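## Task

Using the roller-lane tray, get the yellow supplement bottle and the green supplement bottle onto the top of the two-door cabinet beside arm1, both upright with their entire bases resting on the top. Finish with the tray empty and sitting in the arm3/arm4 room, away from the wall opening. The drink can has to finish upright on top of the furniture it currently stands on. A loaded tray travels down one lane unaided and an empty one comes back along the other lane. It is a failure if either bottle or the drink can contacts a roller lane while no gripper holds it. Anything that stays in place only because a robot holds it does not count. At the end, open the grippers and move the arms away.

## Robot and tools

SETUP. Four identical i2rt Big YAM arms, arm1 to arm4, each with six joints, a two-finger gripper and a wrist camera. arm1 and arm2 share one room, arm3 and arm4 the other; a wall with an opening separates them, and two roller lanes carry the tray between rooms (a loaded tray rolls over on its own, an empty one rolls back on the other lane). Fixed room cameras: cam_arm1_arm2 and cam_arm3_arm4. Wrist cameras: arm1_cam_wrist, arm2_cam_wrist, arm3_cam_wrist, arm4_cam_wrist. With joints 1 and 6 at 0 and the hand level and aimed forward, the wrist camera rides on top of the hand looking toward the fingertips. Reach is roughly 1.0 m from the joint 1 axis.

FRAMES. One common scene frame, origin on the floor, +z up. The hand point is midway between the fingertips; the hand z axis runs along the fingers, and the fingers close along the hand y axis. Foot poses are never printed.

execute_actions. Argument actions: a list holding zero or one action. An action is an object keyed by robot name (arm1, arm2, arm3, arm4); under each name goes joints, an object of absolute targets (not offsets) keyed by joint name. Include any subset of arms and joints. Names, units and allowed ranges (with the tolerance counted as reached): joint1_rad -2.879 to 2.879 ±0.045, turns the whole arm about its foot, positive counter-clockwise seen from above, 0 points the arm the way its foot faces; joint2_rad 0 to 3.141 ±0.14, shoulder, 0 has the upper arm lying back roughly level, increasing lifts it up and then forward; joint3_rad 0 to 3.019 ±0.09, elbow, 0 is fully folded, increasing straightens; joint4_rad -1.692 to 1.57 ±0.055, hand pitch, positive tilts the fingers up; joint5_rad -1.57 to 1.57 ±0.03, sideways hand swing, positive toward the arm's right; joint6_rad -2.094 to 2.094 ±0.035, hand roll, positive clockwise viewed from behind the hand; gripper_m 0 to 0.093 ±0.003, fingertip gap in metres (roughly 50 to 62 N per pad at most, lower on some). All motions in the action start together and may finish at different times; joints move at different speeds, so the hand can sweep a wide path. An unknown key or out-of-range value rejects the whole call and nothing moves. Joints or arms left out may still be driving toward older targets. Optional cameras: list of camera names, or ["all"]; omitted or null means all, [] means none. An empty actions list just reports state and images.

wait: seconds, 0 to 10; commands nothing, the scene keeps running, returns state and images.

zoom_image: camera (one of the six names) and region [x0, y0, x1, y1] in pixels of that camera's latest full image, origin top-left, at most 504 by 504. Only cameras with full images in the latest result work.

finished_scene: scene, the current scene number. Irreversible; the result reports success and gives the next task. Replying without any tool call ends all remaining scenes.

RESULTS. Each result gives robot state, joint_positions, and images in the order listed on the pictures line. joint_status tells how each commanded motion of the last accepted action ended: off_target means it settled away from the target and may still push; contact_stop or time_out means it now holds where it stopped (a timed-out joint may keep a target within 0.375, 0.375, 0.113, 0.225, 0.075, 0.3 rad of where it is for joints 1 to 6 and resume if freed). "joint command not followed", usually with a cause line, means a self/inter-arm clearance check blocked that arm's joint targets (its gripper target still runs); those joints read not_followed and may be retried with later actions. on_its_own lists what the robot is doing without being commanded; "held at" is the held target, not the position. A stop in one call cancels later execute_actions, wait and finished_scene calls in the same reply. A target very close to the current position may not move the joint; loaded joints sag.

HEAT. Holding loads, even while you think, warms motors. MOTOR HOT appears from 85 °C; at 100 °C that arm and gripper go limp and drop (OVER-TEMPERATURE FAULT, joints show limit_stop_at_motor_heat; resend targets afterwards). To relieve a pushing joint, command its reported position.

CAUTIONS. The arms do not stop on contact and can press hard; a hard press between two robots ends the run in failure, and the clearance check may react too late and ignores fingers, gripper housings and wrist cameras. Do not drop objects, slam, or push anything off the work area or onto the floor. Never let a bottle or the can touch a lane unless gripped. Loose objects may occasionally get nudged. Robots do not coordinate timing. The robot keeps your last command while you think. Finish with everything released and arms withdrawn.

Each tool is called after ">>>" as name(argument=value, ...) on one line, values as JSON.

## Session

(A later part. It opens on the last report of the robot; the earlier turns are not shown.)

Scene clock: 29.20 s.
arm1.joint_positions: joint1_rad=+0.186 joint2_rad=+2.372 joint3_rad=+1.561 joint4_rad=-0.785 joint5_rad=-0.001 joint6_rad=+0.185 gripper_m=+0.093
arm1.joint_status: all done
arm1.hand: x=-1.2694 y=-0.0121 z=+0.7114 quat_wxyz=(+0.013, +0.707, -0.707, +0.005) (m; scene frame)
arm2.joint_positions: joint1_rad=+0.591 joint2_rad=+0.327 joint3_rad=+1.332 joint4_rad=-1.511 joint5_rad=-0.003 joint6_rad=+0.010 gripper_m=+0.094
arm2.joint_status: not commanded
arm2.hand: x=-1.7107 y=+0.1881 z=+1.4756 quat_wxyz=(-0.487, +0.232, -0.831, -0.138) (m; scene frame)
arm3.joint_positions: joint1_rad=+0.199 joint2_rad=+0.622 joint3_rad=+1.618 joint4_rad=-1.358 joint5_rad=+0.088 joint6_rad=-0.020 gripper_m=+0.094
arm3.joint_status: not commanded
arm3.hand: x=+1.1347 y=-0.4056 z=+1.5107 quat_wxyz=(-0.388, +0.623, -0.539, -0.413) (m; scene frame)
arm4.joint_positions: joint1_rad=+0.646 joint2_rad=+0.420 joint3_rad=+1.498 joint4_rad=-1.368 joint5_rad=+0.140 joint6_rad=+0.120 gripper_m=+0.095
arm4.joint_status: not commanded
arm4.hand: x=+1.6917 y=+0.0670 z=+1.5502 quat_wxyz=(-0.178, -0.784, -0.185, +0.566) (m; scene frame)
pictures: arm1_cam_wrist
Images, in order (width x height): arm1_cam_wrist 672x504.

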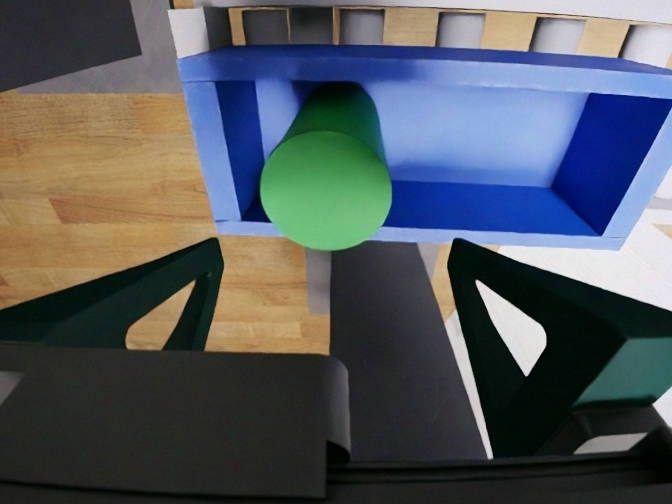

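>>> execute_actions(actions=[{"arm1":{"joints":{"joint1_rad":0.2,"gripper_m":0.084}}}], cameras=[])

>>> execute_actions(actions=[{"arm1":{"joints":{"joint2_rad":2.58,"joint3_rad":1.65,"joint4_rad":-0.64}}}], cameras=["arm1_cam_wrist"])

Scene clock: 31.13 s.
arm1.joint_positions: joint1_rad=+0.186 joint2_rad=+2.372 joint3_rad=+1.561 joint4_rad=-0.785 joint5_rad=-0.001 joint6_rad=+0.185 gripper_m=+0.084
arm1.joint_status: all done
arm1.hand: x=-1.2694 y=-0.0121 z=+0.7114 quat_wxyz=(+0.013, +0.707, -0.707, +0.005) (m; scene frame)
arm2.joint_positions: joint1_rad=+0.591 joint2_rad=+0.327 joint3_rad=+1.332 joint4_rad=-1.511 joint5_rad=-0.003 joint6_rad=+0.010 gripper_m=+0.094
arm2.joint_status: not commanded
arm2.hand: x=-1.7107 y=+0.1881 z=+1.4756 quat_wxyz=(-0.487, +0.232, -0.831, -0.138) (m; scene frame)
arm3.joint_positions: joint1_rad=+0.199 joint2_rad=+0.622 joint3_rad=+1.618 joint4_rad=-1.358 joint5_rad=+0.088 joint6_rad=-0.020 gripper_m=+0.094
arm3.joint_status: not commanded
arm3.hand: x=+1.1347 y=-0.4056 z=+1.5107 quat_wxyz=(-0.388, +0.623, -0.539, -0.413) (m; scene frame)
arm4.joint_positions: joint1_rad=+0.646 joint2_rad=+0.420 joint3_rad=+1.498 joint4_rad=-1.368 joint5_rad=+0.140 joint6_rad=+0.120 gripper_m=+0.095
arm4.joint_status: not commanded
arm4.hand: x=+1.6917 y=+0.0670 z=+1.5502 quat_wxyz=(-0.178, -0.784, -0.185, +0.566) (m; scene frame)
pictures: none
No camera images: the call's "cameras" was empty. Leave "cameras" out to get every camera's image.

Scene clock: 32.50 s.
arm1.joint_positions: joint1_rad=+0.186 joint2_rad=+2.583 joint3_rad=+1.636 joint4_rad=-0.644 joint5_rad=-0.001 joint6_rad=+0.185 gripper_m=+0.084
arm1.joint_status: all done
arm1.hand: x=-1.2708 y=-0.0127 z=+0.6071 quat_wxyz=(+0.011, +0.707, -0.707, +0.002) (m; scene frame)
arm2.joint_positions: joint1_rad=+0.591 joint2_rad=+0.327 joint3_rad=+1.332 joint4_rad=-1.511 joint5_rad=-0.003 joint6_rad=+0.010 gripper_m=+0.094
arm2.joint_status: not commanded
arm2.hand: x=-1.7107 y=+0.1881 z=+1.4756 quat_wxyz=(-0.487, +0.232, -0.831, -0.138) (m; scene frame)
arm3.joint_positions: joint1_rad=+0.199 joint2_rad=+0.622 joint3_rad=+1.618 joint4_rad=-1.358 joint5_rad=+0.088 joint6_rad=-0.020 gripper_m=+0.094
arm3.joint_status: not commanded
arm3.hand: x=+1.1347 y=-0.4056 z=+1.5107 quat_wxyz=(-0.388, +0.623, -0.539, -0.413) (m; scene frame)
arm4.joint_positions: joint1_rad=+0.646 joint2_rad=+0.420 joint3_rad=+1.498 joint4_rad=-1.368 joint5_rad=+0.140 joint6_rad=+0.120 gripper_m=+0.095
arm4.joint_status: not commanded
arm4.hand: x=+1.6917 y=+0.0670 z=+1.5502 quat_wxyz=(-0.178, -0.784, -0.185, +0.566) (m; scene frame)
pictures: arm1_cam_wrist
Images, in order (width x height): arm1_cam_wrist 672x504.

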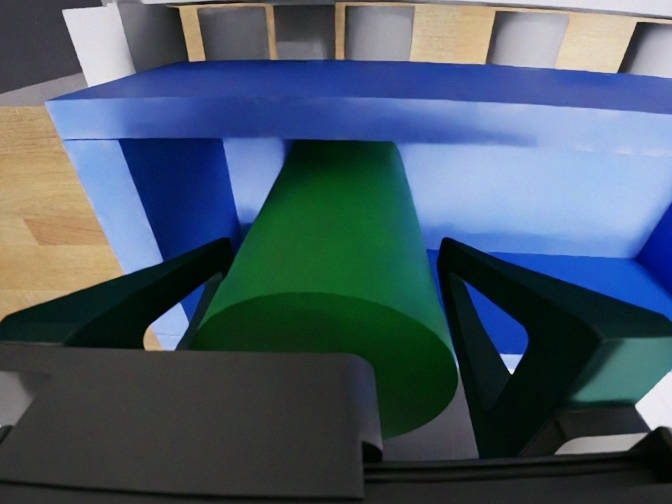

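Good straddle. Close and lift.

>>> execute_actions(actions=[{"arm1":{"joints":{"gripper_m":0.03}}}], cameras=["arm1_cam_wrist"])

>>> execute_actions(actions=[{"arm1":{"joints":{"joint2_rad":2.25,"joint3_rad":1.58,"joint4_rad":-0.90}}}], cameras=["arm1_cam_wrist"])

>>> execute_actions(actions=[{"arm1":{"joints":{"joint2_rad":1.85,"joint3_rad":1.47,"joint4_rad":-1.17}}}], cameras=[])

>>> execute_actions(actions=[{"arm1":{"joints":{"joint1_rad":-1.42,"joint6_rad":0}}}], cameras=["arm1_cam_wrist","cam_arm1_arm2"])

Scene clock: 34.00 s.
arm1.joint_positions: joint1_rad=+0.186 joint2_rad=+2.583 joint3_rad=+1.636 joint4_rad=-0.644 joint5_rad=-0.001 joint6_rad=+0.185 gripper_m=+0.066
arm1.joint_status: gripper_m off_target (ended at +0.066, target +0.030)
arm1.hand: x=-1.2707 y=-0.0127 z=+0.6071 quat_wxyz=(+0.011, +0.707, -0.707, +0.003) (m; scene frame)
arm2.joint_positions: joint1_rad=+0.591 joint2_rad=+0.327 joint3_rad=+1.332 joint4_rad=-1.511 joint5_rad=-0.003 joint6_rad=+0.010 gripper_m=+0.094
arm2.joint_status: not commanded
arm2.hand: x=-1.7107 y=+0.1881 z=+1.4756 quat_wxyz=(-0.487, +0.232, -0.831, -0.138) (m; scene frame)
arm3.joint_positions: joint1_rad=+0.199 joint2_rad=+0.622 joint3_rad=+1.618 joint4_rad=-1.358 joint5_rad=+0.088 joint6_rad=-0.020 gripper_m=+0.094
arm3.joint_status: not commanded
arm3.hand: x=+1.1347 y=-0.4056 z=+1.5107 quat_wxyz=(-0.388, +0.623, -0.539, -0.413) (m; scene frame)
arm4.joint_positions: joint1_rad=+0.646 joint2_rad=+0.420 joint3_rad=+1.498 joint4_rad=-1.368 joint5_rad=+0.140 joint6_rad=+0.120 gripper_m=+0.095
arm4.joint_status: not commanded
arm4.hand: x=+1.6917 y=+0.0670 z=+1.5502 quat_wxyz=(-0.178, -0.784, -0.185, +0.566) (m; scene frame)
pictures: arm1_cam_wrist
Images, in order (width x height): arm1_cam_wrist 672x504.

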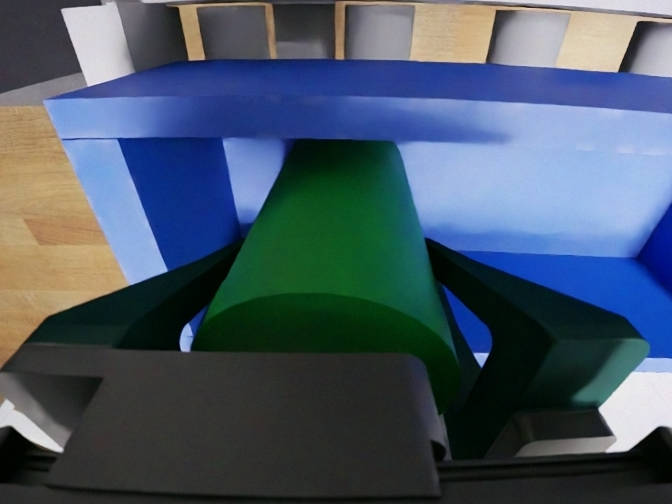

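Scene clock: 35.27 s.
arm1.joint_positions: joint1_rad=+0.186 joint2_rad=+2.232 joint3_rad=+1.568 joint4_rad=-0.892 joint5_rad=+0.000 joint6_rad=+0.186 gripper_m=+0.066
arm1.joint_status: all done
arm1.hand: x=-1.2706 y=+0.0025 z=+0.7959 quat_wxyz=(+0.000, +0.706, -0.708, -0.012) (m; scene frame)
arm2.joint_positions: joint1_rad=+0.591 joint2_rad=+0.327 joint3_rad=+1.332 joint4_rad=-1.511 joint5_rad=-0.003 joint6_rad=+0.010 gripper_m=+0.094
arm2.joint_status: not commanded
arm2.hand: x=-1.7107 y=+0.1881 z=+1.4756 quat_wxyz=(-0.487, +0.232, -0.831, -0.138) (m; scene frame)
arm3.joint_positions: joint1_rad=+0.199 joint2_rad=+0.622 joint3_rad=+1.618 joint4_rad=-1.358 joint5_rad=+0.088 joint6_rad=-0.020 gripper_m=+0.094
arm3.joint_status: not commanded
arm3.hand: x=+1.1347 y=-0.4056 z=+1.5107 quat_wxyz=(-0.388, +0.623, -0.539, -0.413) (m; scene frame)
arm4.joint_positions: joint1_rad=+0.646 joint2_rad=+0.420 joint3_rad=+1.498 joint4_rad=-1.368 joint5_rad=+0.140 joint6_rad=+0.120 gripper_m=+0.095
arm4.joint_status: not commanded
arm4.hand: x=+1.6917 y=+0.0670 z=+1.5502 quat_wxyz=(-0.178, -0.784, -0.185, +0.566) (m; scene frame)
pictures: arm1_cam_wrist
Images, in order (width x height): arm1_cam_wrist 672x504.

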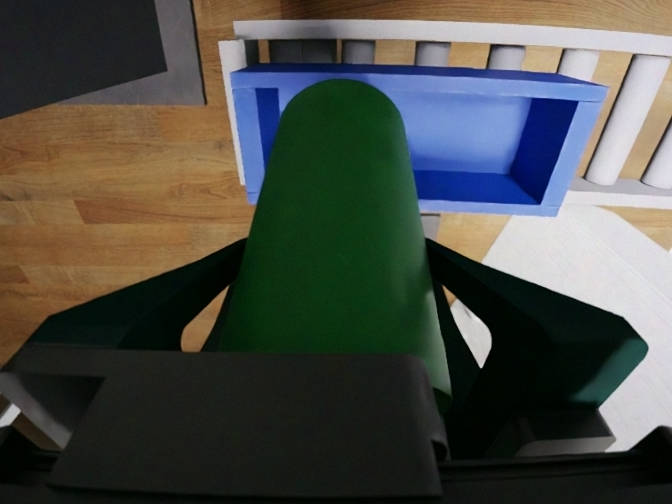

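Scene clock: 36.70 s.
arm1.joint_positions: joint1_rad=+0.186 joint2_rad=+1.837 joint3_rad=+1.455 joint4_rad=-1.162 joint5_rad=+0.000 joint6_rad=+0.186 gripper_m=+0.066
arm1.joint_status: all done
arm1.hand: x=-1.2560 y=-0.0613 z=+0.9789 quat_wxyz=(-0.003, +0.706, -0.708, -0.017) (m; scene frame)
arm2.joint_positions: joint1_rad=+0.591 joint2_rad=+0.327 joint3_rad=+1.332 joint4_rad=-1.511 joint5_rad=-0.003 joint6_rad=+0.010 gripper_m=+0.094
arm2.joint_status: not commanded
arm2.hand: x=-1.7107 y=+0.1881 z=+1.4756 quat_wxyz=(-0.487, +0.232, -0.831, -0.138) (m; scene frame)
arm3.joint_positions: joint1_rad=+0.199 joint2_rad=+0.622 joint3_rad=+1.618 joint4_rad=-1.358 joint5_rad=+0.088 joint6_rad=-0.020 gripper_m=+0.094
arm3.joint_status: not commanded
arm3.hand: x=+1.1347 y=-0.4056 z=+1.5107 quat_wxyz=(-0.388, +0.623, -0.539, -0.413) (m; scene frame)
arm4.joint_positions: joint1_rad=+0.646 joint2_rad=+0.420 joint3_rad=+1.498 joint4_rad=-1.368 joint5_rad=+0.140 joint6_rad=+0.120 gripper_m=+0.095
arm4.joint_status: not commanded
arm4.hand: x=+1.6917 y=+0.0670 z=+1.5502 quat_wxyz=(-0.178, -0.784, -0.185, +0.566) (m; scene frame)
pictures: none
No camera images: the call's "cameras" was empty. Leave "cameras" out to get every camera's image.

Scene clock: 38.60 s.
arm1.joint_positions: joint1_rad=-1.426 joint2_rad=+1.841 joint3_rad=+1.455 joint4_rad=-1.162 joint5_rad=+0.001 joint6_rad=+0.010 gripper_m=+0.066
arm1.joint_status: all done
arm1.hand: x=-0.6142 y=-0.5229 z=+0.9667 quat_wxyz=(-0.004, +0.066, -0.998, -0.001) (m; scene frame)
arm2.joint_positions: joint1_rad=+0.591 joint2_rad=+0.327 joint3_rad=+1.332 joint4_rad=-1.511 joint5_rad=-0.003 joint6_rad=+0.010 gripper_m=+0.094
arm2.joint_status: not commanded
arm2.hand: x=-1.7107 y=+0.1881 z=+1.4756 quat_wxyz=(-0.487, +0.232, -0.831, -0.138) (m; scene frame)
arm3.joint_positions: joint1_rad=+0.199 joint2_rad=+0.622 joint3_rad=+1.618 joint4_rad=-1.358 joint5_rad=+0.088 joint6_rad=-0.020 gripper_m=+0.094
arm3.joint_status: not commanded
arm3.hand: x=+1.1347 y=-0.4056 z=+1.5107 quat_wxyz=(-0.388, +0.623, -0.539, -0.413) (m; scene frame)
arm4.joint_positions: joint1_rad=+0.646 joint2_rad=+0.420 joint3_rad=+1.498 joint4_rad=-1.368 joint5_rad=+0.140 joint6_rad=+0.120 gripper_m=+0.095
arm4.joint_status: not commanded
arm4.hand: x=+1.6917 y=+0.0670 z=+1.5502 quat_wxyz=(-0.178, -0.784, -0.185, +0.566) (m; scene frame)
pictures: arm1_cam_wrist, cam_arm1_arm2
Images, in order (width x height): arm1_cam_wrist 672x504, cam_arm1_arm2 672x504.

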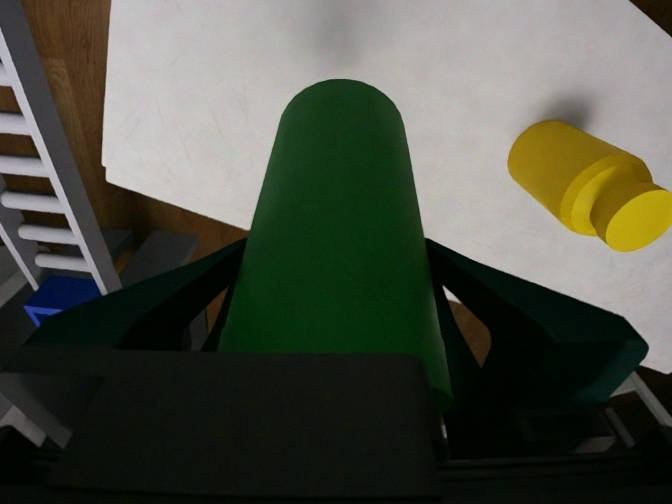

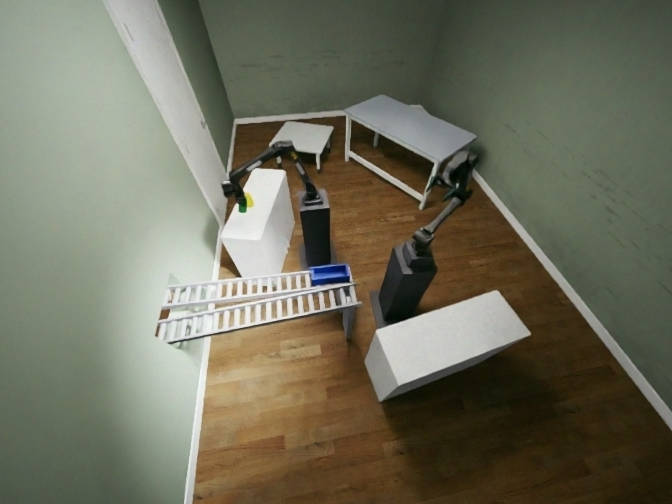

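>>> execute_actions(actions=[{"arm1":{"joints":{"joint2_rad":1.995,"joint3_rad":1.38,"joint4_rad":-0.925}}}], cameras=["arm1_cam_wrist"])

Scene clock: 40.07 s.
arm1.joint_positions: joint1_rad=-1.426 joint2_rad=+2.012 joint3_rad=+1.364 joint4_rad=-0.938 joint5_rad=+0.002 joint6_rad=+0.010 gripper_m=+0.066
arm1.joint_status: all done
arm1.hand: x=-0.6180 y=-0.5233 z=+0.8465 quat_wxyz=(+0.015, +0.066, -0.998, +0.001) (m; scene frame)
arm2.joint_positions: joint1_rad=+0.591 joint2_rad=+0.327 joint3_rad=+1.332 joint4_rad=-1.511 joint5_rad=-0.003 joint6_rad=+0.010 gripper_m=+0.094
arm2.joint_status: not commanded
arm2.hand: x=-1.7107 y=+0.1881 z=+1.4756 quat_wxyz=(-0.487, +0.232, -0.831, -0.138) (m; scene frame)
arm3.joint_positions: joint1_rad=+0.199 joint2_rad=+0.622 joint3_rad=+1.618 joint4_rad=-1.358 joint5_rad=+0.088 joint6_rad=-0.020 gripper_m=+0.094
arm3.joint_status: not commanded
arm3.hand: x=+1.1347 y=-0.4056 z=+1.5107 quat_wxyz=(-0.388, +0.623, -0.539, -0.413) (m; scene frame)
arm4.joint_positions: joint1_rad=+0.646 joint2_rad=+0.420 joint3_rad=+1.498 joint4_rad=-1.368 joint5_rad=+0.140 joint6_rad=+0.120 gripper_m=+0.095
arm4.joint_status: not commanded
arm4.hand: x=+1.6917 y=+0.0670 z=+1.5502 quat_wxyz=(-0.178, -0.784, -0.185, +0.566) (m; scene frame)
pictures: arm1_cam_wrist
Images, in order (width x height): arm1_cam_wrist 672x504.

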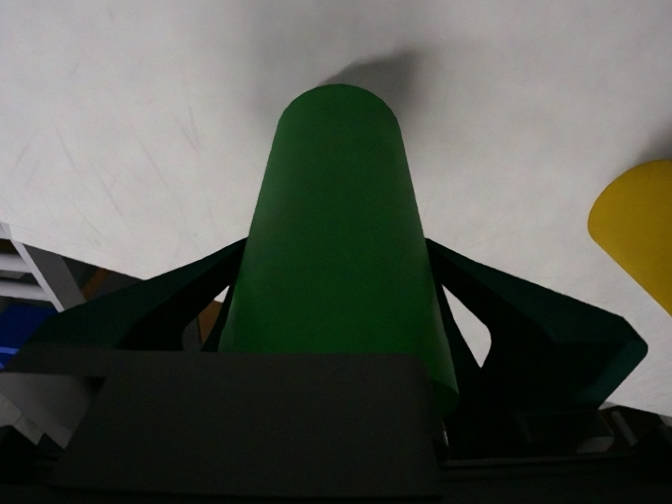

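>>> execute_actions(actions=[{"arm1":{"joints":{"joint2_rad":2.045,"joint4_rad":-0.91}}}], cameras=["arm1_cam_wrist"])

Scene clock: 43.90 s.
arm1.joint_positions: joint1_rad=-1.426 joint2_rad=+2.012 joint3_rad=+1.364 joint4_rad=-0.927 joint5_rad=+0.002 joint6_rad=+0.010 gripper_m=+0.066
arm1.joint_status: all done
arm1.hand: x=-0.6153 y=-0.5229 z=+0.8464 quat_wxyz=(+0.010, +0.066, -0.998, +0.000) (m; scene frame)
arm2.joint_positions: joint1_rad=+0.591 joint2_rad=+0.327 joint3_rad=+1.332 joint4_rad=-1.511 joint5_rad=-0.003 joint6_rad=+0.010 gripper_m=+0.094
arm2.joint_status: not commanded
arm2.hand: x=-1.7107 y=+0.1881 z=+1.4756 quat_wxyz=(-0.487, +0.232, -0.831, -0.138) (m; scene frame)
arm3.joint_positions: joint1_rad=+0.199 joint2_rad=+0.622 joint3_rad=+1.618 joint4_rad=-1.358 joint5_rad=+0.088 joint6_rad=-0.020 gripper_m=+0.094
arm3.joint_status: not commanded
arm3.hand: x=+1.1347 y=-0.4056 z=+1.5107 quat_wxyz=(-0.388, +0.623, -0.539, -0.413) (m; scene frame)
arm4.joint_positions: joint1_rad=+0.646 joint2_rad=+0.420 joint3_rad=+1.498 joint4_rad=-1.368 joint5_rad=+0.140 joint6_rad=+0.120 gripper_m=+0.095
arm4.joint_status: not commanded
arm4.hand: x=+1.6917 y=+0.0670 z=+1.5502 quat_wxyz=(-0.178, -0.784, -0.185, +0.566) (m; scene frame)
pictures: arm1_cam_wrist
Images, in order (width x height): arm1_cam_wrist 672x504.

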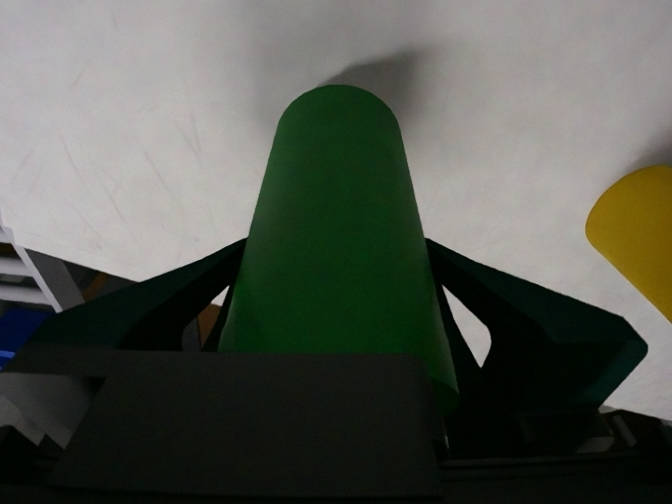

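Shadow matches the contact case; release, lift, and stow arm1.

>>> execute_actions(actions=[{"arm1":{"joints":{"joint2_rad":2.012,"gripper_m":0.093}}}], cameras=["arm1_cam_wrist"])

>>> execute_actions(actions=[{"arm1":{"joints":{"joint2_rad":1.80,"joint3_rad":1.45,"joint4_rad":-1.2}}}], cameras=["arm1_cam_wrist"])

>>> execute_actions(actions=[{"arm1":{"joints":{"joint2_rad":0.8,"joint3_rad":1.4,"joint4_rad":-1.3}},"arm2":{"joints":{"joint1_rad":-0.27,"joint2_rad":2.19,"joint3_rad":1.65,"joint4_rad":-1.0,"joint6_rad":-0.3}}}], cameras=["arm1_cam_wrist","arm2_cam_wrist","cam_arm1_arm2"])

Scene clock: 45.37 s.
arm1.joint_positions: joint1_rad=-1.426 joint2_rad=+2.012 joint3_rad=+1.364 joint4_rad=-0.921 joint5_rad=+0.002 joint6_rad=+0.010 gripper_m=+0.093
arm1.joint_status: all done
arm1.hand: x=-0.6137 y=-0.5226 z=+0.8464 quat_wxyz=(+0.006, +0.066, -0.998, +0.000) (m; scene frame)
arm2.joint_positions: joint1_rad=+0.591 joint2_rad=+0.327 joint3_rad=+1.332 joint4_rad=-1.511 joint5_rad=-0.003 joint6_rad=+0.010 gripper_m=+0.094
arm2.joint_status: not commanded
arm2.hand: x=-1.7107 y=+0.1881 z=+1.4756 quat_wxyz=(-0.487, +0.232, -0.831, -0.138) (m; scene frame)
arm3.joint_positions: joint1_rad=+0.199 joint2_rad=+0.622 joint3_rad=+1.618 joint4_rad=-1.358 joint5_rad=+0.088 joint6_rad=-0.020 gripper_m=+0.094
arm3.joint_status: not commanded
arm3.hand: x=+1.1347 y=-0.4056 z=+1.5107 quat_wxyz=(-0.388, +0.623, -0.539, -0.413) (m; scene frame)
arm4.joint_positions: joint1_rad=+0.646 joint2_rad=+0.420 joint3_rad=+1.498 joint4_rad=-1.368 joint5_rad=+0.140 joint6_rad=+0.120 gripper_m=+0.095
arm4.joint_status: not commanded
arm4.hand: x=+1.6917 y=+0.0670 z=+1.5502 quat_wxyz=(-0.178, -0.784, -0.185, +0.566) (m; scene frame)
pictures: arm1_cam_wrist
Images, in order (width x height): arm1_cam_wrist 672x504.

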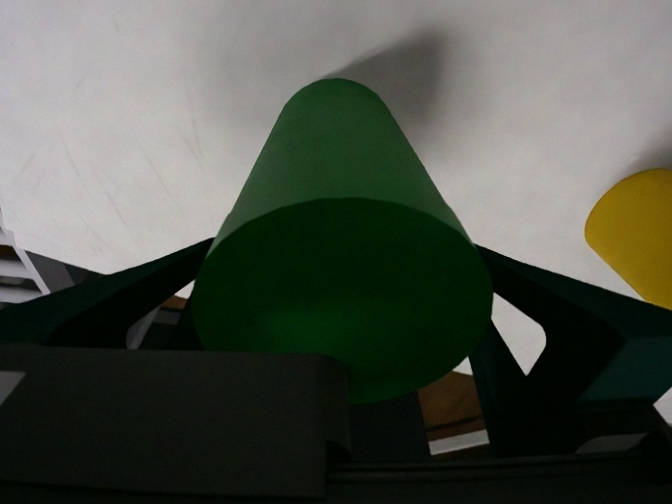

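Scene clock: 46.50 s.
arm1.joint_positions: joint1_rad=-1.426 joint2_rad=+1.772 joint3_rad=+1.433 joint4_rad=-1.191 joint5_rad=+0.002 joint6_rad=+0.010 gripper_m=+0.093
arm1.joint_status: all done
arm1.hand: x=-0.6271 y=-0.5250 z=+0.9944 quat_wxyz=(-0.013, +0.066, -0.998, -0.001) (m; scene frame)
arm2.joint_positions: joint1_rad=+0.591 joint2_rad=+0.327 joint3_rad=+1.332 joint4_rad=-1.511 joint5_rad=-0.003 joint6_rad=+0.010 gripper_m=+0.094
arm2.joint_status: not commanded
arm2.hand: x=-1.7107 y=+0.1881 z=+1.4756 quat_wxyz=(-0.487, +0.232, -0.831, -0.138) (m; scene frame)
arm3.joint_positions: joint1_rad=+0.199 joint2_rad=+0.622 joint3_rad=+1.618 joint4_rad=-1.358 joint5_rad=+0.088 joint6_rad=-0.020 gripper_m=+0.094
arm3.joint_status: not commanded
arm3.hand: x=+1.1347 y=-0.4056 z=+1.5107 quat_wxyz=(-0.388, +0.623, -0.539, -0.413) (m; scene frame)
arm4.joint_positions: joint1_rad=+0.646 joint2_rad=+0.420 joint3_rad=+1.498 joint4_rad=-1.368 joint5_rad=+0.140 joint6_rad=+0.120 gripper_m=+0.095
arm4.joint_status: not commanded
arm4.hand: x=+1.6917 y=+0.0670 z=+1.5502 quat_wxyz=(-0.178, -0.784, -0.185, +0.566) (m; scene frame)
pictures: arm1_cam_wrist
Images, in order (width x height): arm1_cam_wrist 672x504.

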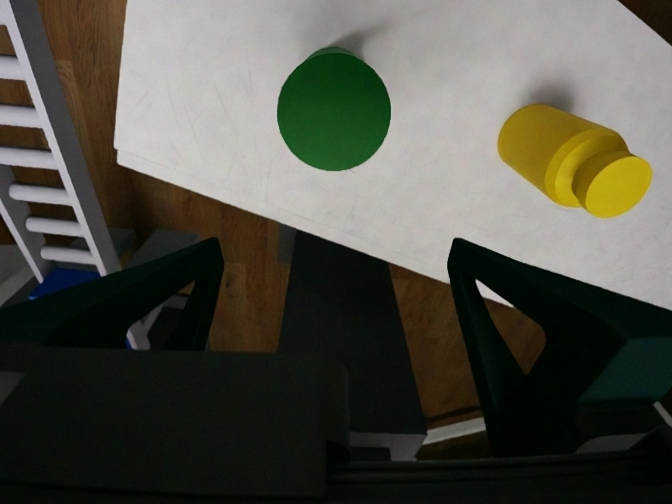

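Scene clock: 48.53 s.
arm1.joint_positions: joint1_rad=-1.426 joint2_rad=+0.788 joint3_rad=+1.396 joint4_rad=-1.292 joint5_rad=+0.002 joint6_rad=+0.010 gripper_m=+0.093
arm1.joint_status: all done
arm1.hand: x=-0.8459 y=-0.5576 z=+1.3919 quat_wxyz=(-0.421, +0.059, -0.905, -0.032) (m; scene frame)
arm2.joint_positions: joint1_rad=-0.278 joint2_rad=+2.204 joint3_rad=+1.630 joint4_rad=-1.007 joint5_rad=-0.002 joint6_rad=-0.290 gripper_m=+0.094
arm2.joint_status: all done
arm2.hand: x=-1.2127 y=-0.0656 z=+0.9003 quat_wxyz=(+0.004, -0.015, -1.000, +0.001) (m; scene frame)
arm3.joint_positions: joint1_rad=+0.199 joint2_rad=+0.622 joint3_rad=+1.618 joint4_rad=-1.358 joint5_rad=+0.088 joint6_rad=-0.020 gripper_m=+0.094
arm3.joint_status: not commanded
arm3.hand: x=+1.1347 y=-0.4056 z=+1.5107 quat_wxyz=(-0.388, +0.623, -0.539, -0.413) (m; scene frame)
arm4.joint_positions: joint1_rad=+0.646 joint2_rad=+0.420 joint3_rad=+1.498 joint4_rad=-1.368 joint5_rad=+0.140 joint6_rad=+0.120 gripper_m=+0.095
arm4.joint_status: not commanded
arm4.hand: x=+1.6917 y=+0.0670 z=+1.5502 quat_wxyz=(-0.178, -0.784, -0.185, +0.566) (m; scene frame)
pictures: arm1_cam_wrist, arm2_cam_wrist, cam_arm1_arm2
Images, in order (width x height): arm1_cam_wrist 672x504, arm2_cam_wrist 672x504, cam_arm1_arm2 672x504.

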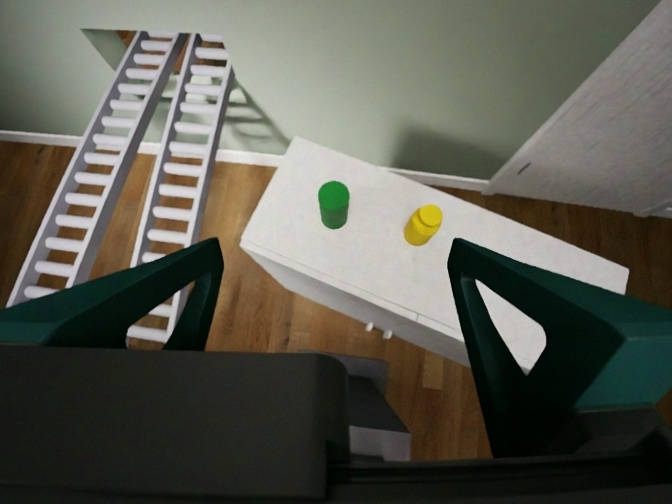

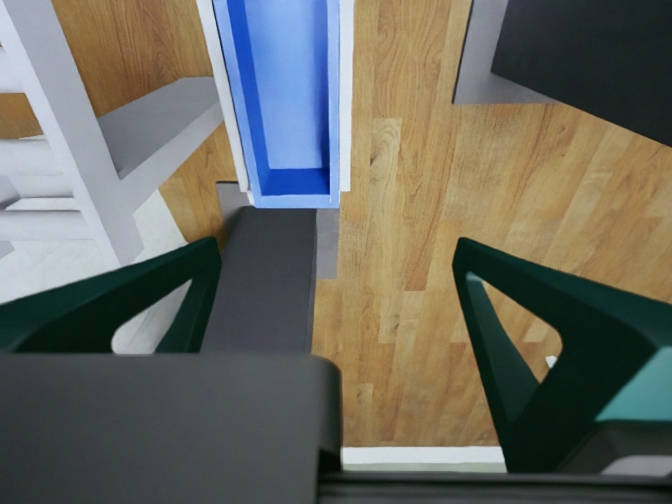

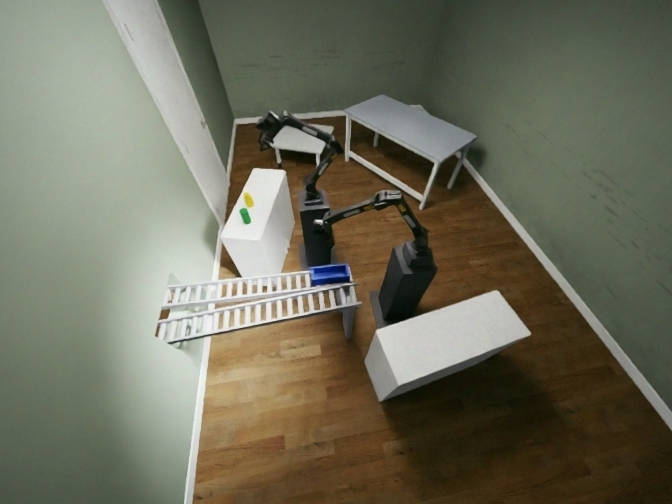

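>>> execute_actions(actions=[{"arm2":{"joints":{"joint2_rad":2.62,"joint3_rad":1.73,"joint4_rad":-0.635,"gripper_m":0.06}}}], cameras=["arm2_cam_wrist"])

Scene clock: 51.07 s.
arm1.joint_positions: joint1_rad=-1.426 joint2_rad=+0.788 joint3_rad=+1.396 joint4_rad=-1.292 joint5_rad=+0.002 joint6_rad=+0.010 gripper_m=+0.093
arm1.joint_status: not commanded
arm1.hand: x=-0.8459 y=-0.5576 z=+1.3919 quat_wxyz=(-0.421, +0.059, -0.905, -0.032) (m; scene frame)
arm2.joint_positions: joint1_rad=-0.278 joint2_rad=+2.626 joint3_rad=+1.707 joint4_rad=-0.649 joint5_rad=-0.002 joint6_rad=-0.290 gripper_m=+0.060
arm2.joint_status: all done
arm2.hand: x=-1.2140 y=-0.0666 z=+0.6666 quat_wxyz=(-0.002, -0.015, -1.000, +0.003) (m; scene frame)
arm3.joint_positions: joint1_rad=+0.199 joint2_rad=+0.622 joint3_rad=+1.618 joint4_rad=-1.358 joint5_rad=+0.088 joint6_rad=-0.020 gripper_m=+0.094
arm3.joint_status: not commanded
arm3.hand: x=+1.1347 y=-0.4056 z=+1.5107 quat_wxyz=(-0.388, +0.623, -0.539, -0.413) (m; scene frame)
arm4.joint_positions: joint1_rad=+0.646 joint2_rad=+0.420 joint3_rad=+1.498 joint4_rad=-1.368 joint5_rad=+0.140 joint6_rad=+0.120 gripper_m=+0.095
arm4.joint_status: not commanded
arm4.hand: x=+1.6917 y=+0.0670 z=+1.5502 quat_wxyz=(-0.178, -0.784, -0.185, +0.566) (m; scene frame)
pictures: arm2_cam_wrist
Images, in order (width x height): arm2_cam_wrist 672x504.

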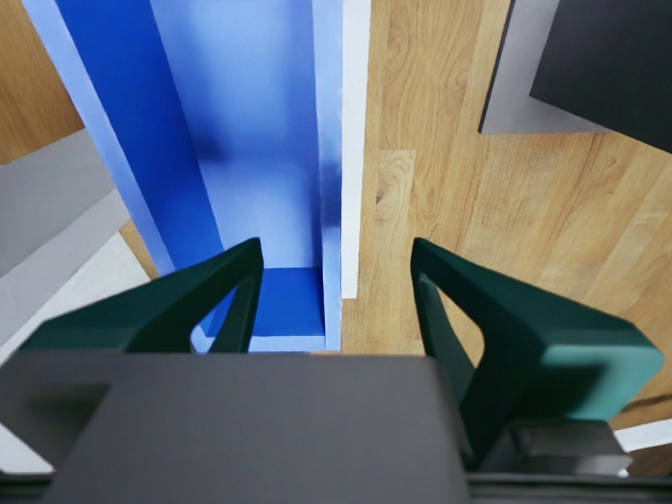

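>>> execute_actions(actions=[{"arm2":{"joints":{"joint2_rad":2.80,"joint3_rad":1.855,"joint4_rad":-0.58,"gripper_m":0.055}}}], cameras=["arm2_cam_wrist"])

Scene clock: 53.00 s.
arm1.joint_positions: joint1_rad=-1.426 joint2_rad=+0.788 joint3_rad=+1.396 joint4_rad=-1.292 joint5_rad=+0.002 joint6_rad=+0.010 gripper_m=+0.093
arm1.joint_status: not commanded
arm1.hand: x=-0.8459 y=-0.5576 z=+1.3919 quat_wxyz=(-0.421, +0.059, -0.905, -0.032) (m; scene frame)
arm2.joint_positions: joint1_rad=-0.278 joint2_rad=+2.820 joint3_rad=+1.839 joint4_rad=-0.590 joint5_rad=-0.002 joint6_rad=-0.290 gripper_m=+0.055
arm2.joint_status: all done
arm2.hand: x=-1.2160 y=-0.0665 z=+0.5805 quat_wxyz=(-0.001, -0.015, -1.000, +0.002) (m; scene frame)
arm3.joint_positions: joint1_rad=+0.199 joint2_rad=+0.622 joint3_rad=+1.618 joint4_rad=-1.358 joint5_rad=+0.088 joint6_rad=-0.020 gripper_m=+0.094
arm3.joint_status: not commanded
arm3.hand: x=+1.1347 y=-0.4056 z=+1.5107 quat_wxyz=(-0.388, +0.623, -0.539, -0.413) (m; scene frame)
arm4.joint_positions: joint1_rad=+0.646 joint2_rad=+0.420 joint3_rad=+1.498 joint4_rad=-1.368 joint5_rad=+0.140 joint6_rad=+0.120 gripper_m=+0.095
arm4.joint_status: not commanded
arm4.hand: x=+1.6917 y=+0.0670 z=+1.5502 quat_wxyz=(-0.178, -0.784, -0.185, +0.566) (m; scene frame)
pictures: arm2_cam_wrist
Images, in order (width x height): arm2_cam_wrist 672x504.

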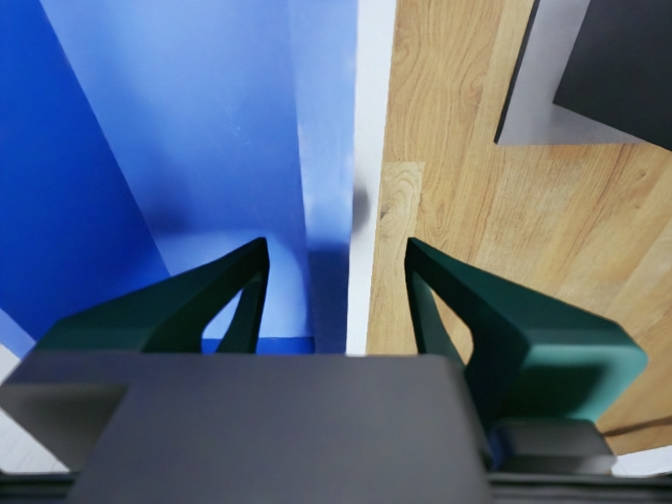

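Similar to scene 1's grip view. Close.

>>> execute_actions(actions=[{"arm2":{"joints":{"gripper_m":0.0}}}], cameras=["arm2_cam_wrist"])

>>> execute_actions(actions=[{"arm2":{"joints":{"joint2_rad":2.62,"joint3_rad":1.74,"joint4_rad":-0.65}}}], cameras=["arm2_cam_wrist","cam_arm1_arm2"])

Scene clock: 54.03 s.
arm1.joint_positions: joint1_rad=-1.426 joint2_rad=+0.788 joint3_rad=+1.396 joint4_rad=-1.292 joint5_rad=+0.002 joint6_rad=+0.010 gripper_m=+0.093
arm1.joint_status: not commanded
arm1.hand: x=-0.8459 y=-0.5576 z=+1.3919 quat_wxyz=(-0.421, +0.059, -0.905, -0.032) (m; scene frame)
arm2.joint_positions: joint1_rad=-0.277 joint2_rad=+2.820 joint3_rad=+1.839 joint4_rad=-0.590 joint5_rad=-0.004 joint6_rad=-0.297 gripper_m=+0.011
arm2.joint_status: gripper_m off_target (ended at +0.011, target +0.000)
arm2.hand: x=-1.2158 y=-0.0657 z=+0.5805 quat_wxyz=(-0.001, -0.012, -1.000, +0.001) (m; scene frame)
arm3.joint_positions: joint1_rad=+0.199 joint2_rad=+0.622 joint3_rad=+1.618 joint4_rad=-1.358 joint5_rad=+0.088 joint6_rad=-0.020 gripper_m=+0.094
arm3.joint_status: not commanded
arm3.hand: x=+1.1347 y=-0.4056 z=+1.5107 quat_wxyz=(-0.388, +0.623, -0.539, -0.413) (m; scene frame)
arm4.joint_positions: joint1_rad=+0.646 joint2_rad=+0.420 joint3_rad=+1.498 joint4_rad=-1.368 joint5_rad=+0.140 joint6_rad=+0.120 gripper_m=+0.095
arm4.joint_status: not commanded
arm4.hand: x=+1.6917 y=+0.0670 z=+1.5502 quat_wxyz=(-0.178, -0.784, -0.185, +0.566) (m; scene frame)
pictures: arm2_cam_wrist
Images, in order (width x height): arm2_cam_wrist 672x504.

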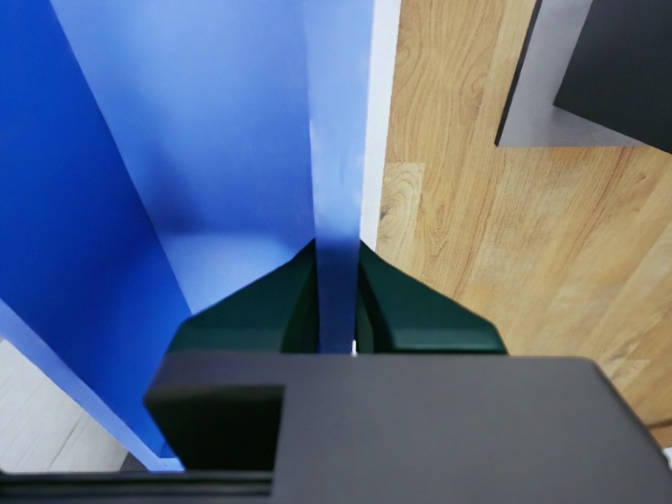

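Scene clock: 55.17 s.
arm1.joint_positions: joint1_rad=-1.426 joint2_rad=+0.788 joint3_rad=+1.396 joint4_rad=-1.292 joint5_rad=+0.002 joint6_rad=+0.010 gripper_m=+0.093
arm1.joint_status: not commanded
arm1.hand: x=-0.8459 y=-0.5576 z=+1.3919 quat_wxyz=(-0.421, +0.059, -0.905, -0.032) (m; scene frame)
arm2.joint_positions: joint1_rad=-0.273 joint2_rad=+2.632 joint3_rad=+1.733 joint4_rad=-0.635 joint5_rad=+0.000 joint6_rad=-0.297 gripper_m=+0.011
arm2.joint_status: all done
arm2.hand: x=-1.1991 y=-0.0688 z=+0.6692 quat_wxyz=(-0.018, -0.009, -1.000, +0.009) (m; scene frame)
arm3.joint_positions: joint1_rad=+0.199 joint2_rad=+0.622 joint3_rad=+1.618 joint4_rad=-1.358 joint5_rad=+0.088 joint6_rad=-0.020 gripper_m=+0.094
arm3.joint_status: not commanded
arm3.hand: x=+1.1347 y=-0.4056 z=+1.5107 quat_wxyz=(-0.388, +0.623, -0.539, -0.413) (m; scene frame)
arm4.joint_positions: joint1_rad=+0.646 joint2_rad=+0.420 joint3_rad=+1.498 joint4_rad=-1.368 joint5_rad=+0.140 joint6_rad=+0.120 gripper_m=+0.095
arm4.joint_status: not commanded
arm4.hand: x=+1.6917 y=+0.0670 z=+1.5502 quat_wxyz=(-0.178, -0.784, -0.185, +0.566) (m; scene frame)
pictures: arm2_cam_wrist, cam_arm1_arm2
Images, in order (width x height): arm2_cam_wrist 672x504, cam_arm1_arm2 672x504.

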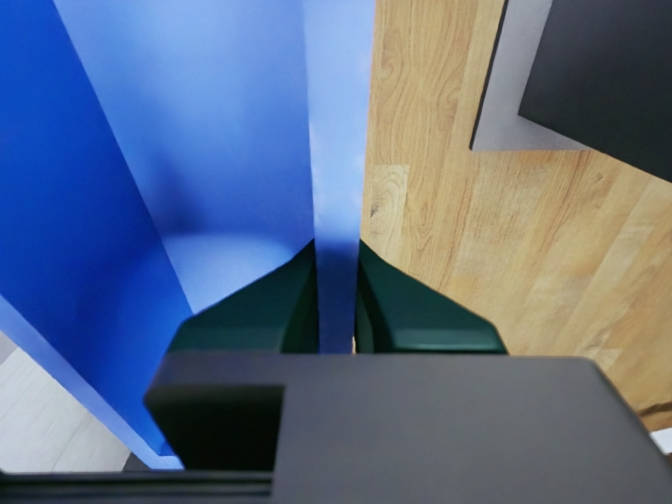

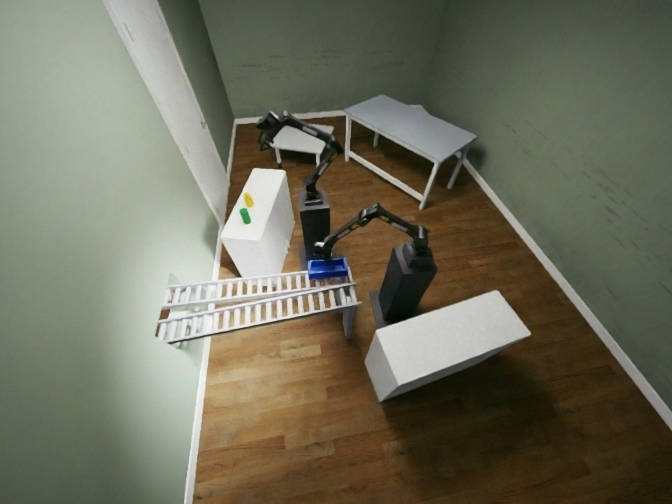

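>>> execute_actions(actions=[{"arm2":{"joints":{"joint2_rad":2.19,"joint3_rad":1.72,"joint4_rad":-1.06}}}], cameras=[])

>>> execute_actions(actions=[{"arm2":{"joints":{"joint1_rad":0.2,"joint6_rad":0.2}}}], cameras=["arm2_cam_wrist","cam_arm1_arm2"])

>>> zoom_image(camera="cam_arm1_arm2", region=[260, 220, 400, 360])

Scene clock: 57.80 s.
arm1.joint_positions: joint1_rad=-1.426 joint2_rad=+0.788 joint3_rad=+1.395 joint4_rad=-1.292 joint5_rad=+0.002 joint6_rad=+0.010 gripper_m=+0.093
arm1.joint_status: not commanded
arm1.hand: x=-0.8459 y=-0.5576 z=+1.3917 quat_wxyz=(-0.421, +0.059, -0.905, -0.032) (m; scene frame)
arm2.joint_positions: joint1_rad=-0.273 joint2_rad=+2.222 joint3_rad=+1.700 joint4_rad=-1.047 joint5_rad=+0.001 joint6_rad=-0.297 gripper_m=+0.011
arm2.joint_status: all done
arm2.hand: x=-1.1945 y=-0.0689 z=+0.9124 quat_wxyz=(-0.001, -0.009, -1.000, +0.004) (m; scene frame)
arm3.joint_positions: joint1_rad=+0.199 joint2_rad=+0.622 joint3_rad=+1.618 joint4_rad=-1.358 joint5_rad=+0.088 joint6_rad=-0.020 gripper_m=+0.094
arm3.joint_status: not commanded
arm3.hand: x=+1.1347 y=-0.4056 z=+1.5107 quat_wxyz=(-0.388, +0.623, -0.539, -0.413) (m; scene frame)
arm4.joint_positions: joint1_rad=+0.646 joint2_rad=+0.420 joint3_rad=+1.498 joint4_rad=-1.368 joint5_rad=+0.140 joint6_rad=+0.120 gripper_m=+0.095
arm4.joint_status: not commanded
arm4.hand: x=+1.6917 y=+0.0670 z=+1.5502 quat_wxyz=(-0.178, -0.784, -0.185, +0.566) (m; scene frame)
pictures: none
No camera images: the call's "cameras" was empty. Leave "cameras" out to get every camera's image.

Scene clock: 59.50 s.
arm1.joint_positions: joint1_rad=-1.426 joint2_rad=+0.788 joint3_rad=+1.396 joint4_rad=-1.292 joint5_rad=+0.002 joint6_rad=+0.010 gripper_m=+0.093
arm1.joint_status: not commanded
arm1.hand: x=-0.8459 y=-0.5576 z=+1.3919 quat_wxyz=(-0.421, +0.059, -0.905, -0.032) (m; scene frame)
arm2.joint_positions: joint1_rad=+0.190 joint2_rad=+2.222 joint3_rad=+1.700 joint4_rad=-1.047 joint5_rad=+0.002 joint6_rad=+0.190 gripper_m=+0.011
arm2.joint_status: all done
arm2.hand: x=-1.1695 y=+0.2221 z=+0.9105 quat_wxyz=(-0.002, -0.021, -1.000, +0.004) (m; scene frame)
arm3.joint_positions: joint1_rad=+0.199 joint2_rad=+0.622 joint3_rad=+1.618 joint4_rad=-1.358 joint5_rad=+0.088 joint6_rad=-0.020 gripper_m=+0.094
arm3.joint_status: not commanded
arm3.hand: x=+1.1347 y=-0.4056 z=+1.5107 quat_wxyz=(-0.388, +0.623, -0.539, -0.413) (m; scene frame)
arm4.joint_positions: joint1_rad=+0.646 joint2_rad=+0.420 joint3_rad=+1.498 joint4_rad=-1.368 joint5_rad=+0.140 joint6_rad=+0.120 gripper_m=+0.095
arm4.joint_status: not commanded
arm4.hand: x=+1.6917 y=+0.0670 z=+1.5502 quat_wxyz=(-0.178, -0.784, -0.185, +0.566) (m; scene frame)
pictures: arm2_cam_wrist, cam_arm1_arm2
Images, in order (width x height): arm2_cam_wrist 672x504, cam_arm1_arm2 672x504.

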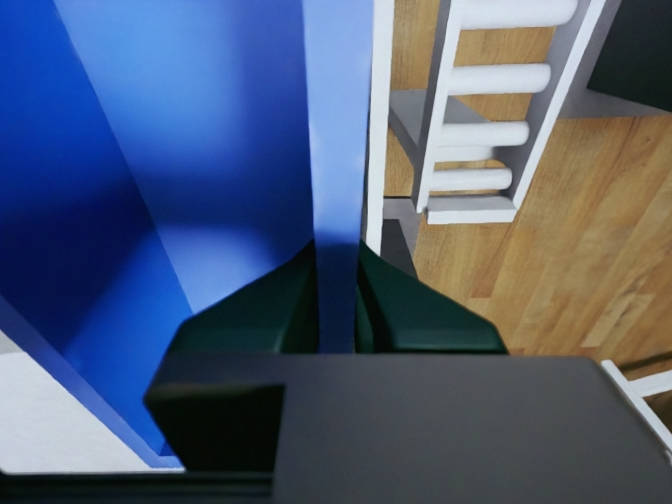

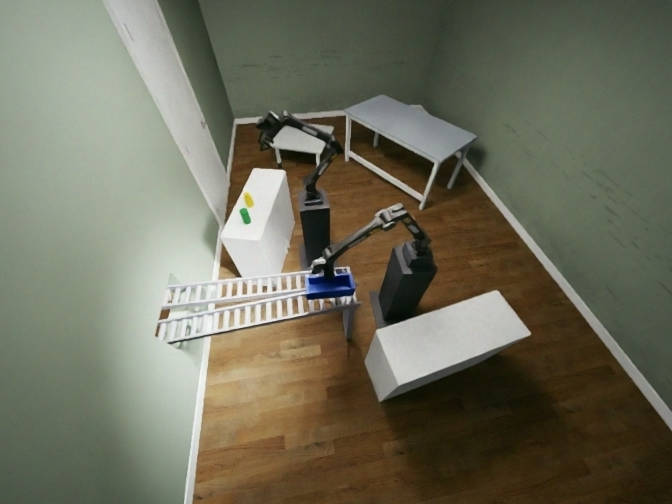

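Region (260, 220, 400, 360) of cam_arm1_arm2's 672x504 image, scaled by 3.600, with more detail than that image has.

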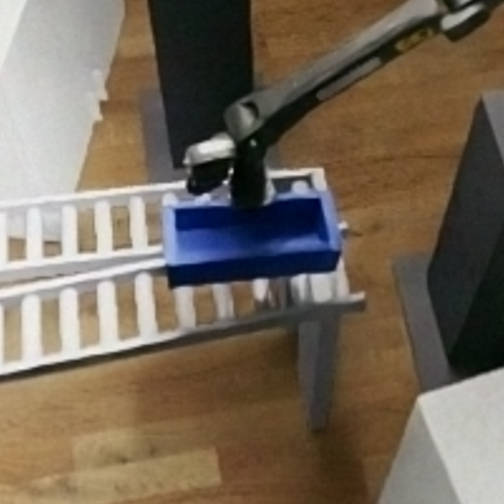

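>>> execute_actions(actions=[{"arm2":{"joints":{"joint2_rad":2.30,"joint3_rad":1.76,"joint4_rad":-1.10}}}], cameras=["arm2_cam_wrist","cam_arm1_arm2"])

Scene clock: 63.17 s.
arm1.joint_positions: joint1_rad=-1.426 joint2_rad=+0.788 joint3_rad=+1.396 joint4_rad=-1.292 joint5_rad=+0.002 joint6_rad=+0.010 gripper_m=+0.093
arm1.joint_status: not commanded
arm1.hand: x=-0.8459 y=-0.5576 z=+1.3919 quat_wxyz=(-0.421, +0.059, -0.905, -0.032) (m; scene frame)
arm2.joint_positions: joint1_rad=+0.190 joint2_rad=+2.335 joint3_rad=+1.722 joint4_rad=-1.086 joint5_rad=+0.002 joint6_rad=+0.192 gripper_m=+0.011
arm2.joint_status: all done
arm2.hand: x=-1.1924 y=+0.2183 z=+0.8495 quat_wxyz=(+0.063, -0.023, -0.998, +0.015) (m; scene frame)
arm3.joint_positions: joint1_rad=+0.199 joint2_rad=+0.622 joint3_rad=+1.618 joint4_rad=-1.358 joint5_rad=+0.088 joint6_rad=-0.020 gripper_m=+0.094
arm3.joint_status: not commanded
arm3.hand: x=+1.1347 y=-0.4056 z=+1.5107 quat_wxyz=(-0.388, +0.623, -0.539, -0.413) (m; scene frame)
arm4.joint_positions: joint1_rad=+0.646 joint2_rad=+0.420 joint3_rad=+1.498 joint4_rad=-1.368 joint5_rad=+0.140 joint6_rad=+0.120 gripper_m=+0.095
arm4.joint_status: not commanded
arm4.hand: x=+1.6917 y=+0.0670 z=+1.5502 quat_wxyz=(-0.178, -0.784, -0.185, +0.566) (m; scene frame)
pictures: arm2_cam_wrist, cam_arm1_arm2
Images, in order (width x height): arm2_cam_wrist 672x504, cam_arm1_arm2 672x504.

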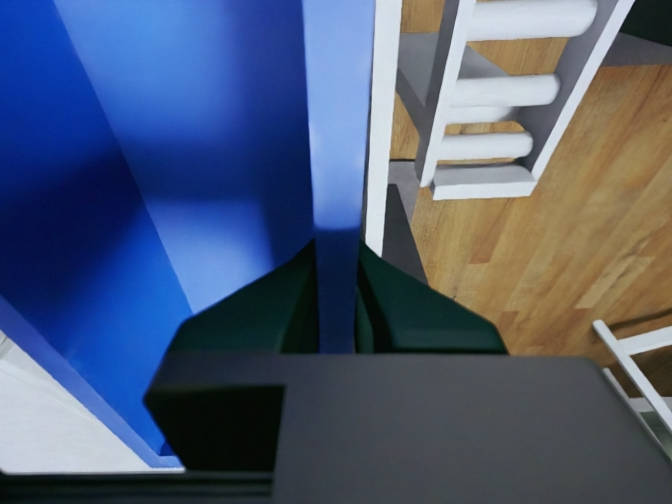

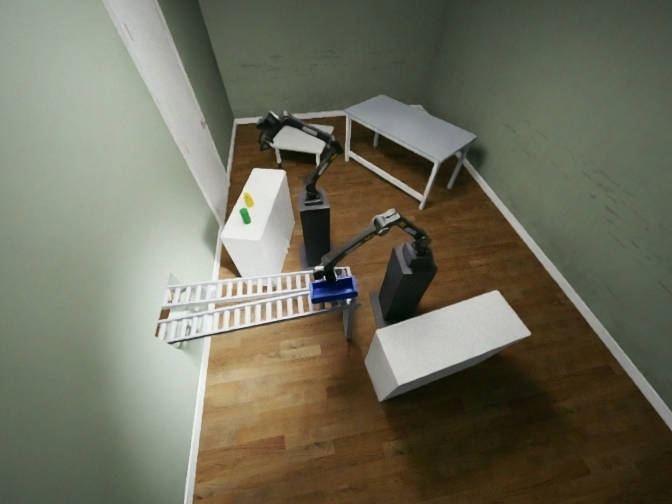

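>>> execute_actions(actions=[{"arm2":{"joints":{"joint2_rad":2.40,"joint3_rad":1.87,"joint4_rad":-1.15}}}], cameras=["arm2_cam_wrist","cam_arm1_arm2"])

>>> zoom_image(camera="cam_arm1_arm2", region=[260,230,400,350])

Scene clock: 64.97 s.
arm1.joint_positions: joint1_rad=-1.426 joint2_rad=+0.788 joint3_rad=+1.395 joint4_rad=-1.292 joint5_rad=+0.002 joint6_rad=+0.010 gripper_m=+0.093
arm1.joint_status: not commanded
arm1.hand: x=-0.8459 y=-0.5576 z=+1.3917 quat_wxyz=(-0.421, +0.059, -0.905, -0.032) (m; scene frame)
arm2.joint_positions: joint1_rad=+0.190 joint2_rad=+2.419 joint3_rad=+1.827 joint4_rad=-1.135 joint5_rad=+0.002 joint6_rad=+0.193 gripper_m=+0.011
arm2.joint_status: all done
arm2.hand: x=-1.1770 y=+0.2205 z=+0.8298 quat_wxyz=(+0.076, -0.023, -0.997, +0.018) (m; scene frame)
arm3.joint_positions: joint1_rad=+0.199 joint2_rad=+0.622 joint3_rad=+1.618 joint4_rad=-1.358 joint5_rad=+0.088 joint6_rad=-0.020 gripper_m=+0.094
arm3.joint_status: not commanded
arm3.hand: x=+1.1347 y=-0.4056 z=+1.5107 quat_wxyz=(-0.388, +0.623, -0.539, -0.413) (m; scene frame)
arm4.joint_positions: joint1_rad=+0.646 joint2_rad=+0.420 joint3_rad=+1.498 joint4_rad=-1.368 joint5_rad=+0.140 joint6_rad=+0.120 gripper_m=+0.095
arm4.joint_status: not commanded
arm4.hand: x=+1.6917 y=+0.0670 z=+1.5502 quat_wxyz=(-0.178, -0.784, -0.185, +0.566) (m; scene frame)
pictures: arm2_cam_wrist, cam_arm1_arm2
Images, in order (width x height): arm2_cam_wrist 672x504, cam_arm1_arm2 672x504.

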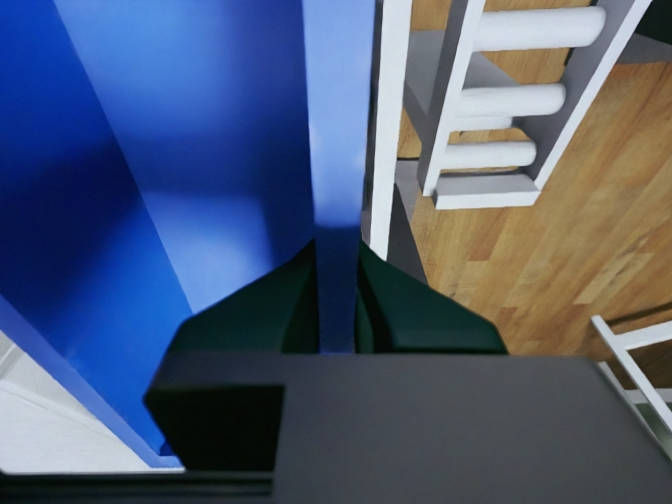

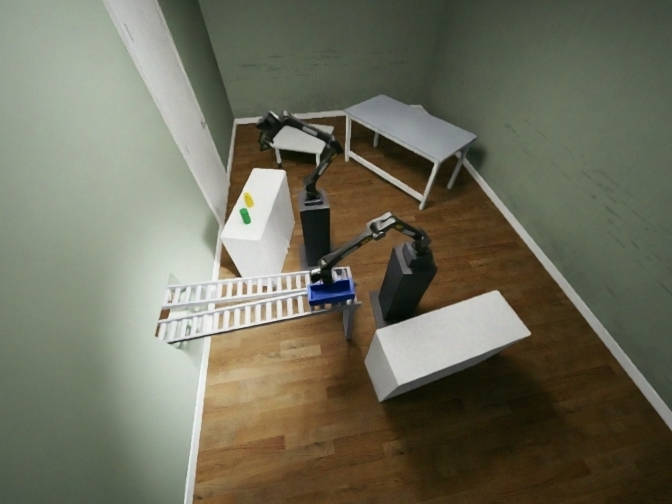

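Region (260, 230, 400, 350) of cam_arm1_arm2's 672x504 image, scaled by 3.600, with more detail than that image has; it fills the top 432 rows of this view, and the rest is white.

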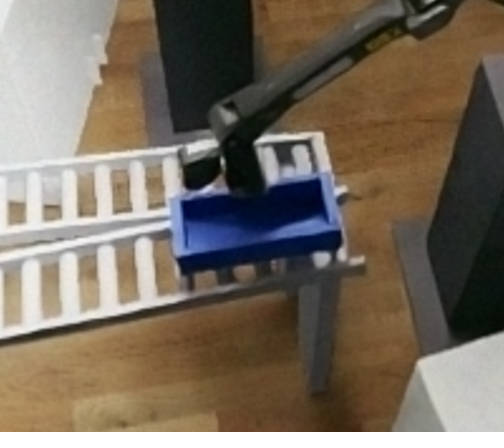

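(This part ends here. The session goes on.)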